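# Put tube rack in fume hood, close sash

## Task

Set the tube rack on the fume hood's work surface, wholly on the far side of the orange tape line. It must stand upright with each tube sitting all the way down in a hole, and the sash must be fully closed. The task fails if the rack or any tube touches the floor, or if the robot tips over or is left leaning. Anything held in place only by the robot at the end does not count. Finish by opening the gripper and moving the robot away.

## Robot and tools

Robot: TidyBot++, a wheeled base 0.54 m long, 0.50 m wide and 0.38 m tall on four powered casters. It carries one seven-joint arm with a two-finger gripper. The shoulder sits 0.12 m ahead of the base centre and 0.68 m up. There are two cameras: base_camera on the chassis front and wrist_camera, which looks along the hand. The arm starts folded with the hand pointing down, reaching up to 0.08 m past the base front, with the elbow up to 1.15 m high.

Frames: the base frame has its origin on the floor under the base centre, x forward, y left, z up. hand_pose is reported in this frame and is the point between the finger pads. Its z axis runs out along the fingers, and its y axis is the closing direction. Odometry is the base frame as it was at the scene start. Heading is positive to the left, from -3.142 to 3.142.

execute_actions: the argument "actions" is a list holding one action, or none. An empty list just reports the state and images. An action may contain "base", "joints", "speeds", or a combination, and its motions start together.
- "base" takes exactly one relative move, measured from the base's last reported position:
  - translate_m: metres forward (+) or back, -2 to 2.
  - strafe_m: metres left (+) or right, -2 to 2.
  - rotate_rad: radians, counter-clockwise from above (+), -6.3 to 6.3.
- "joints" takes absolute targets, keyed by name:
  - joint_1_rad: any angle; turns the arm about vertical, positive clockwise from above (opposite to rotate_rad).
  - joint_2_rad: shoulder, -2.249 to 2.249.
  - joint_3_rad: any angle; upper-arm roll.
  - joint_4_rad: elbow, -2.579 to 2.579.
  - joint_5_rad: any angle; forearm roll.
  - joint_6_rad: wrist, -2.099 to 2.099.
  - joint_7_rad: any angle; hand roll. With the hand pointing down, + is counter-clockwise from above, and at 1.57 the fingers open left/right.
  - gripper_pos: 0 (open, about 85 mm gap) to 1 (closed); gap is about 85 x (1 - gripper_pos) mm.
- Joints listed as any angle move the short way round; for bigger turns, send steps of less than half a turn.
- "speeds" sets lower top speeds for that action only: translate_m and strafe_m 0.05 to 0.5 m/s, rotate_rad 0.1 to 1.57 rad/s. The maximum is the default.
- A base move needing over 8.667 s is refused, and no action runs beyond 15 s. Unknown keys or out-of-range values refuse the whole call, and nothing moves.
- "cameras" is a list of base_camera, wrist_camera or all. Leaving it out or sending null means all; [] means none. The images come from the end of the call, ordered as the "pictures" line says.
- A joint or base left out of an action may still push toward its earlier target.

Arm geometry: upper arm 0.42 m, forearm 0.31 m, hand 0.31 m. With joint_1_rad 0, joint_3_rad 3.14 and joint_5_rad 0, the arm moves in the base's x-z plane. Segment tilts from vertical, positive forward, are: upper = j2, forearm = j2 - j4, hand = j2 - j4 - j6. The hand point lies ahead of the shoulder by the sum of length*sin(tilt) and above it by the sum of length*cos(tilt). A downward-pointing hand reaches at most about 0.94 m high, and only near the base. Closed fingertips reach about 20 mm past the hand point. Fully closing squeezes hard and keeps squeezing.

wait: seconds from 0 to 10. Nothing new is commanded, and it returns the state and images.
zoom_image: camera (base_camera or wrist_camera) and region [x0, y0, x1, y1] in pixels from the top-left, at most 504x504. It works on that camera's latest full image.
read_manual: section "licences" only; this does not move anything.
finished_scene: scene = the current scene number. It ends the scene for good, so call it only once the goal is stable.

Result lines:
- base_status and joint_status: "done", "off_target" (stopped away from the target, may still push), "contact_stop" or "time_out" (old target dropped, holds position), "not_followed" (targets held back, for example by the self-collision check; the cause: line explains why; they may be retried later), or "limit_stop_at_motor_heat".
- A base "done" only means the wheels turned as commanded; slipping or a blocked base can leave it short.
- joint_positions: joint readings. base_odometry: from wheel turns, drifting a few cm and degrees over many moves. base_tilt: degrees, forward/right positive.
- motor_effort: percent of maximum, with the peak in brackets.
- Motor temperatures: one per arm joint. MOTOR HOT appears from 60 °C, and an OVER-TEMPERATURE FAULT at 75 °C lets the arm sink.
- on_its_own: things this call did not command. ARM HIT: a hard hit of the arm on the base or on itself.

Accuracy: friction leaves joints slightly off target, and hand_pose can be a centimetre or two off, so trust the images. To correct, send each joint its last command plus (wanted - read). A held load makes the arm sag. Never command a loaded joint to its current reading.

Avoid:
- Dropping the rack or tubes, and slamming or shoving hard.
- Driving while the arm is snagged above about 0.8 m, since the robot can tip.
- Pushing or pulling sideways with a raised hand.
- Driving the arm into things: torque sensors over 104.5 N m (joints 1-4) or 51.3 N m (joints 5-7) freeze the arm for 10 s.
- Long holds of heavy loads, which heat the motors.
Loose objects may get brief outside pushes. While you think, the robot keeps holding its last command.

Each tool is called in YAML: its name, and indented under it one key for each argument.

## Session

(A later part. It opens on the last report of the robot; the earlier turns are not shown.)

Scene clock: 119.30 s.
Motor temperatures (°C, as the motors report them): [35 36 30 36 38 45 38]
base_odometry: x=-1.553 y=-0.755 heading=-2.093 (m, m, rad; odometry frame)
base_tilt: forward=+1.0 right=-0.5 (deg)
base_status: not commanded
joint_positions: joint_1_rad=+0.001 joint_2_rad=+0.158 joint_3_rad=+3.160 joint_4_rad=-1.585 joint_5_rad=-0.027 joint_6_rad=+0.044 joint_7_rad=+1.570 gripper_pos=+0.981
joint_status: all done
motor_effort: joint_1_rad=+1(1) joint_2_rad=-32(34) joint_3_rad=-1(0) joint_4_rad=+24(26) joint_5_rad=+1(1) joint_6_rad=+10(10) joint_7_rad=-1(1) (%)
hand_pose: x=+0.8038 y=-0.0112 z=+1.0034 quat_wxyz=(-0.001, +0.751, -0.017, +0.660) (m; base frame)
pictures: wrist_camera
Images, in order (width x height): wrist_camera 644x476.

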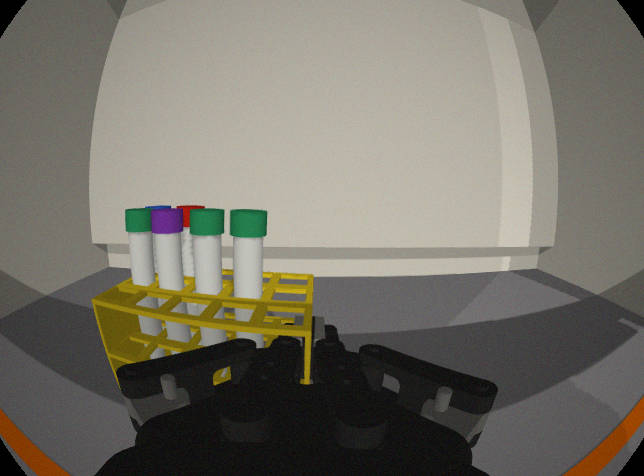

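execute_actions:
  actions:
    - {"joints":{"joint_4_rad":-1.63,"joint_6_rad":0.12}}
  cameras: []

execute_actions:
  actions:
    - {"joints":{"gripper_pos":0.6}}
  cameras: ["wrist_camera"]

execute_actions:
  actions:
    - {"base":{"translate_m":-0.07},"speeds":{"translate_m":0.07}}
  cameras: []

execute_actions:
  actions:
    - {"base":{"translate_m":-0.33},"speeds":{"translate_m":0.15},"joints":{"joint_4_rad":-1.5,"joint_6_rad":0.1,"gripper_pos":1}}
  cameras: ["wrist_camera"]

execute_actions:
  actions:
    - {"joints":{"joint_4_rad":-0.85,"joint_6_rad":-0.6}}
  cameras: []

execute_actions:
  actions:
    - {"base":{"translate_m":0.14},"speeds":{"translate_m":0.1}}
  cameras: []

execute_actions:
  actions:
    - {"joints":{"joint_2_rad":0.3,"joint_4_rad":-1.5,"joint_6_rad":-0.25}}
  cameras: ["wrist_camera"]

Scene clock: 124.57 s.
Motor temperatures (°C, as the motors report them): [35 36 30 36 38 45 38]
base_odometry: x=-1.553 y=-0.755 heading=-2.093 (m, m, rad; odometry frame)
base_tilt: forward=+1.0 right=-0.5 (deg)
base_status: not commanded
joint_positions: joint_1_rad=+0.001 joint_2_rad=+0.158 joint_3_rad=+3.160 joint_4_rad=-1.619 joint_5_rad=-0.027 joint_6_rad=+0.082 joint_7_rad=+1.570 gripper_pos=+0.981
joint_status: all done
motor_effort: joint_1_rad=+1(1) joint_2_rad=-32(33) joint_3_rad=+0(0) joint_4_rad=+23(25) joint_5_rad=+2(1) joint_6_rad=+9(9) joint_7_rad=-1(1) (%)
hand_pose: x=+0.8019 y=-0.0115 z=+0.9946 quat_wxyz=(-0.001, +0.749, -0.017, +0.662) (m; base frame)
pictures: none
No camera images: the call's "cameras" was empty. Leave "cameras" out to get every camera's image.

Scene clock: 125.33 s.
Motor temperatures (°C, as the motors report them): [35 36 30 36 38 45 38]
base_odometry: x=-1.553 y=-0.755 heading=-2.093 (m, m, rad; odometry frame)
base_tilt: forward=+1.0 right=-0.6 (deg)
base_status: not commanded
joint_positions: joint_1_rad=+0.001 joint_2_rad=+0.158 joint_3_rad=+3.160 joint_4_rad=-1.619 joint_5_rad=-0.027 joint_6_rad=+0.082 joint_7_rad=+1.570 gripper_pos=+0.600
joint_status: all done
motor_effort: joint_1_rad=+1(2) joint_2_rad=-30(32) joint_3_rad=+0(0) joint_4_rad=+23(23) joint_5_rad=+2(1) joint_6_rad=+9(9) joint_7_rad=-1(1) (%)
hand_pose: x=+0.8019 y=-0.0115 z=+0.9947 quat_wxyz=(-0.001, +0.749, -0.017, +0.662) (m; base frame)
pictures: wrist_camera
Images, in order (width x height): wrist_camera 644x476.

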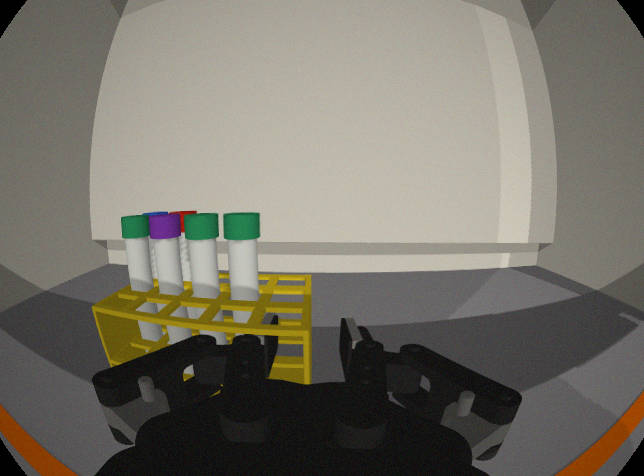

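Scene clock: 126.83 s.
Motor temperatures (°C, as the motors report them): [35 36 30 36 38 45 38]
base_odometry: x=-1.518 y=-0.694 heading=-2.093 (m, m, rad; odometry frame)
base_tilt: forward=+1.0 right=-0.6 (deg)
base_status: done
joint_positions: joint_1_rad=+0.001 joint_2_rad=+0.153 joint_3_rad=+3.160 joint_4_rad=-1.619 joint_5_rad=-0.027 joint_6_rad=+0.088 joint_7_rad=+1.570 gripper_pos=+0.600
joint_status: not commanded
motor_effort: joint_1_rad=+1(0) joint_2_rad=-31(35) joint_3_rad=-1(1) joint_4_rad=+23(24) joint_5_rad=+1(2) joint_6_rad=+9(9) joint_7_rad=-1(1) (%)
hand_pose: x=+0.8005 y=-0.0116 z=+0.9995 quat_wxyz=(-0.001, +0.746, -0.017, +0.666) (m; base frame)
pictures: none
No camera images: the call's "cameras" was empty. Leave "cameras" out to get every camera's image.

Scene clock: 129.70 s.
Motor temperatures (°C, as the motors report them): [35 36 30 36 38 45 38]
base_odometry: x=-1.353 y=-0.408 heading=-2.093 (m, m, rad; odometry frame)
base_tilt: forward=+0.9 right=-0.5 (deg)
base_status: done
joint_positions: joint_1_rad=+0.001 joint_2_rad=+0.150 joint_3_rad=+3.160 joint_4_rad=-1.509 joint_5_rad=-0.027 joint_6_rad=+0.088 joint_7_rad=+1.570 gripper_pos=+0.999
joint_status: all done
motor_effort: joint_1_rad=+1(2) joint_2_rad=-30(35) joint_3_rad=+0(0) joint_4_rad=+23(24) joint_5_rad=+2(1) joint_6_rad=+9(10) joint_7_rad=-1(1) (%)
hand_pose: x=+0.8063 y=-0.0115 z=+1.0705 quat_wxyz=(-0.001, +0.707, -0.016, +0.707) (m; base frame)
pictures: wrist_camera
Images, in order (width x height): wrist_camera 644x476.

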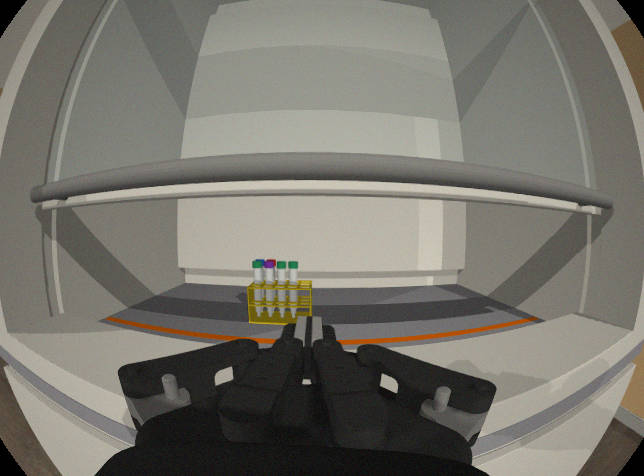

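Scene clock: 131.60 s.
Motor temperatures (°C, as the motors report them): [35 36 30 36 38 45 38]
base_odometry: x=-1.353 y=-0.408 heading=-2.093 (m, m, rad; odometry frame)
base_tilt: forward=+0.9 right=-0.6 (deg)
base_status: not commanded
joint_positions: joint_1_rad=+0.001 joint_2_rad=+0.149 joint_3_rad=+3.160 joint_4_rad=-0.865 joint_5_rad=-0.027 joint_6_rad=-0.563 joint_7_rad=+1.570 gripper_pos=+0.999
joint_status: all done
motor_effort: joint_1_rad=+1(1) joint_2_rad=-28(32) joint_3_rad=+0(0) joint_4_rad=+21(24) joint_5_rad=+1(1) joint_6_rad=+9(9) joint_7_rad=-1(1) (%)
hand_pose: x=+0.7600 y=-0.0049 z=+1.2621 quat_wxyz=(-0.005, +0.709, -0.009, +0.705) (m; base frame)
pictures: none
No camera images: the call's "cameras" was empty. Leave "cameras" out to get every camera's image.

Scene clock: 133.53 s.
Motor temperatures (°C, as the motors report them): [35 36 30 36 38 45 38]
base_odometry: x=-1.423 y=-0.529 heading=-2.094 (m, m, rad; odometry frame)
base_tilt: forward=+1.0 right=-0.6 (deg)
base_status: done
joint_positions: joint_1_rad=+0.001 joint_2_rad=+0.151 joint_3_rad=+3.160 joint_4_rad=-0.864 joint_5_rad=-0.027 joint_6_rad=-0.565 joint_7_rad=+1.570 gripper_pos=+0.999
joint_status: not commanded
motor_effort: joint_1_rad=+2(0) joint_2_rad=-29(32) joint_3_rad=+0(1) joint_4_rad=+21(23) joint_5_rad=+1(1) joint_6_rad=+9(9) joint_7_rad=-1(1) (%)
hand_pose: x=+0.7610 y=-0.0049 z=+1.2606 quat_wxyz=(-0.005, +0.710, -0.009, +0.704) (m; base frame)
pictures: none
No camera images: the call's "cameras" was empty. Leave "cameras" out to get every camera's image.

Scene clock: 136.03 s.
Motor temperatures (°C, as the motors report them): [35 36 30 36 38 45 38]
base_odometry: x=-1.423 y=-0.529 heading=-2.094 (m, m, rad; odometry frame)
base_tilt: forward=+0.9 right=-0.6 (deg)
base_status: not commanded
joint_positions: joint_1_rad=-0.002 joint_2_rad=+0.092 joint_3_rad=+3.157 joint_4_rad=-1.346 joint_5_rad=-0.027 joint_6_rad=-0.108 joint_7_rad=+1.570 gripper_pos=+0.999
joint_status: joint_2_rad off_target (ended at +0.092, target +0.300); joint_4_rad off_target (ended at -1.346, target -1.500); joint_6_rad off_target (ended at -0.108, target -0.250)
motor_effort: joint_1_rad=+3(6) joint_2_rad=+13(29) joint_3_rad=+2(3) joint_4_rad=-1(20) joint_5_rad=+1(2) joint_6_rad=-9(20) joint_7_rad=-1(1) (%)
hand_pose: x=+0.7808 y=-0.0059 z=+1.1501 quat_wxyz=(-0.005, +0.698, -0.013, +0.716) (m; base frame)
pictures: wrist_camera
Images, in order (width x height): wrist_camera 644x476.

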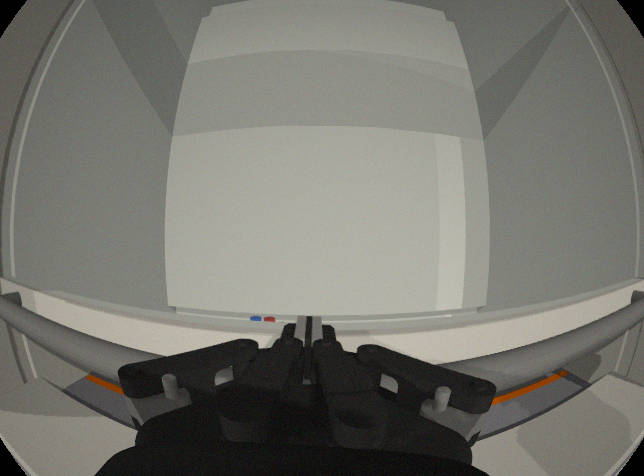

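execute_actions:
  actions:
    - {"joints":{"joint_4_rad":-1.75,"joint_6_rad":-0.05}}
  cameras: []

execute_actions:
  actions:
    - {"joints":{"joint_4_rad":-1.95,"joint_6_rad":0.08}}
  cameras: []

execute_actions:
  actions:
    - {"joints":{"joint_2_rad":0.1,"joint_4_rad":-1.6,"joint_6_rad":0.1}}
  cameras: []

execute_actions:
  actions:
    - {"base":{"translate_m":-0.3}}
  cameras: ["wrist_camera"]

Scene clock: 141.40 s.
Motor temperatures (°C, as the motors report them): [35 36 30 36 38 45 38]
base_odometry: x=-1.423 y=-0.529 heading=-2.093 (m, m, rad; odometry frame)
base_tilt: forward=+1.0 right=-0.5 (deg)
base_status: not commanded
joint_positions: joint_1_rad=-0.004 joint_2_rad=+0.107 joint_3_rad=+3.156 joint_4_rad=-1.626 joint_5_rad=-0.027 joint_6_rad=+0.091 joint_7_rad=+1.570 gripper_pos=+0.999
joint_status: joint_4_rad off_target (ended at -1.626, target -1.750); joint_6_rad off_target (ended at +0.091, target -0.050)
motor_effort: joint_1_rad=+2(5) joint_2_rad=+7(18) joint_3_rad=+0(3) joint_4_rad=+3(15) joint_5_rad=+1(1) joint_6_rad=-7(21) joint_7_rad=-1(1) (%)
hand_pose: x=+0.7848 y=-0.0057 z=+1.0269 quat_wxyz=(-0.004, +0.732, -0.014, +0.681) (m; base frame)
pictures: none
No camera images: the call's "cameras" was empty. Leave "cameras" out to get every camera's image.

Scene clock: 142.57 s.
Motor temperatures (°C, as the motors report them): [35 36 30 36 38 45 38]
base_odometry: x=-1.423 y=-0.529 heading=-2.094 (m, m, rad; odometry frame)
base_tilt: forward=+0.9 right=-0.6 (deg)
base_status: not commanded
joint_positions: joint_1_rad=-0.005 joint_2_rad=+0.112 joint_3_rad=+3.155 joint_4_rad=-1.710 joint_5_rad=-0.027 joint_6_rad=+0.242 joint_7_rad=+1.570 gripper_pos=+0.999
joint_status: joint_4_rad off_target (ended at -1.710, target -1.950); joint_6_rad off_target (ended at +0.242, target +0.080)
motor_effort: joint_1_rad=+5(4) joint_2_rad=+6(9) joint_3_rad=+3(3) joint_4_rad=-17(16) joint_5_rad=+0(0) joint_6_rad=-21(22) joint_7_rad=-1(1) (%)
hand_pose: x=+0.7821 y=-0.0059 z=+1.0189 quat_wxyz=(-0.003, +0.710, -0.014, +0.704) (m; base frame)
pictures: none
No camera images: the call's "cameras" was empty. Leave "cameras" out to get every camera's image.

Scene clock: 144.13 s.
Motor temperatures (°C, as the motors report them): [35 36 30 36 38 45 38]
base_odometry: x=-1.423 y=-0.529 heading=-2.094 (m, m, rad; odometry frame)
base_tilt: forward=+0.9 right=-0.5 (deg)
base_status: not commanded
joint_positions: joint_1_rad=-0.004 joint_2_rad=+0.110 joint_3_rad=+3.156 joint_4_rad=-1.620 joint_5_rad=-0.027 joint_6_rad=+0.134 joint_7_rad=+1.570 gripper_pos=+0.999
joint_status: all done
motor_effort: joint_1_rad=+1(5) joint_2_rad=-29(30) joint_3_rad=+0(3) joint_4_rad=+22(23) joint_5_rad=+1(0) joint_6_rad=+9(22) joint_7_rad=-1(1) (%)
hand_pose: x=+0.7868 y=-0.0057 z=+1.0424 quat_wxyz=(-0.004, +0.716, -0.014, +0.698) (m; base frame)
pictures: none
No camera images: the call's "cameras" was empty. Leave "cameras" out to get every camera's image.

Scene clock: 146.07 s.
Motor temperatures (°C, as the motors report them): [35 36 30 36 38 45 38]
base_odometry: x=-1.273 y=-0.269 heading=-2.094 (m, m, rad; odometry frame)
base_tilt: forward=+1.0 right=-0.6 (deg)
base_status: done
joint_positions: joint_1_rad=-0.004 joint_2_rad=+0.098 joint_3_rad=+3.156 joint_4_rad=-1.616 joint_5_rad=-0.027 joint_6_rad=+0.134 joint_7_rad=+1.570 gripper_pos=+0.999
joint_status: not commanded
motor_effort: joint_1_rad=+1(3) joint_2_rad=-28(35) joint_3_rad=-1(2) joint_4_rad=+24(25) joint_5_rad=+2(1) joint_6_rad=+9(9) joint_7_rad=-1(1) (%)
hand_pose: x=+0.7827 y=-0.0057 z=+1.0529 quat_wxyz=(-0.004, +0.710, -0.014, +0.704) (m; base frame)
pictures: wrist_camera
Images, in order (width x height): wrist_camera 644x476.

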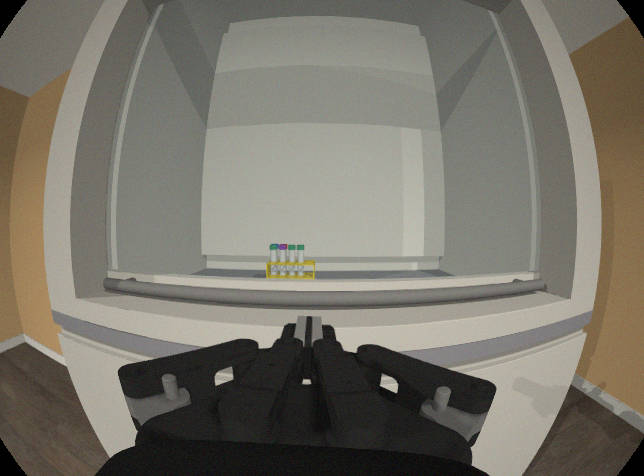

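finished_scene:
  scene: 2

The scene is finished: the task was done.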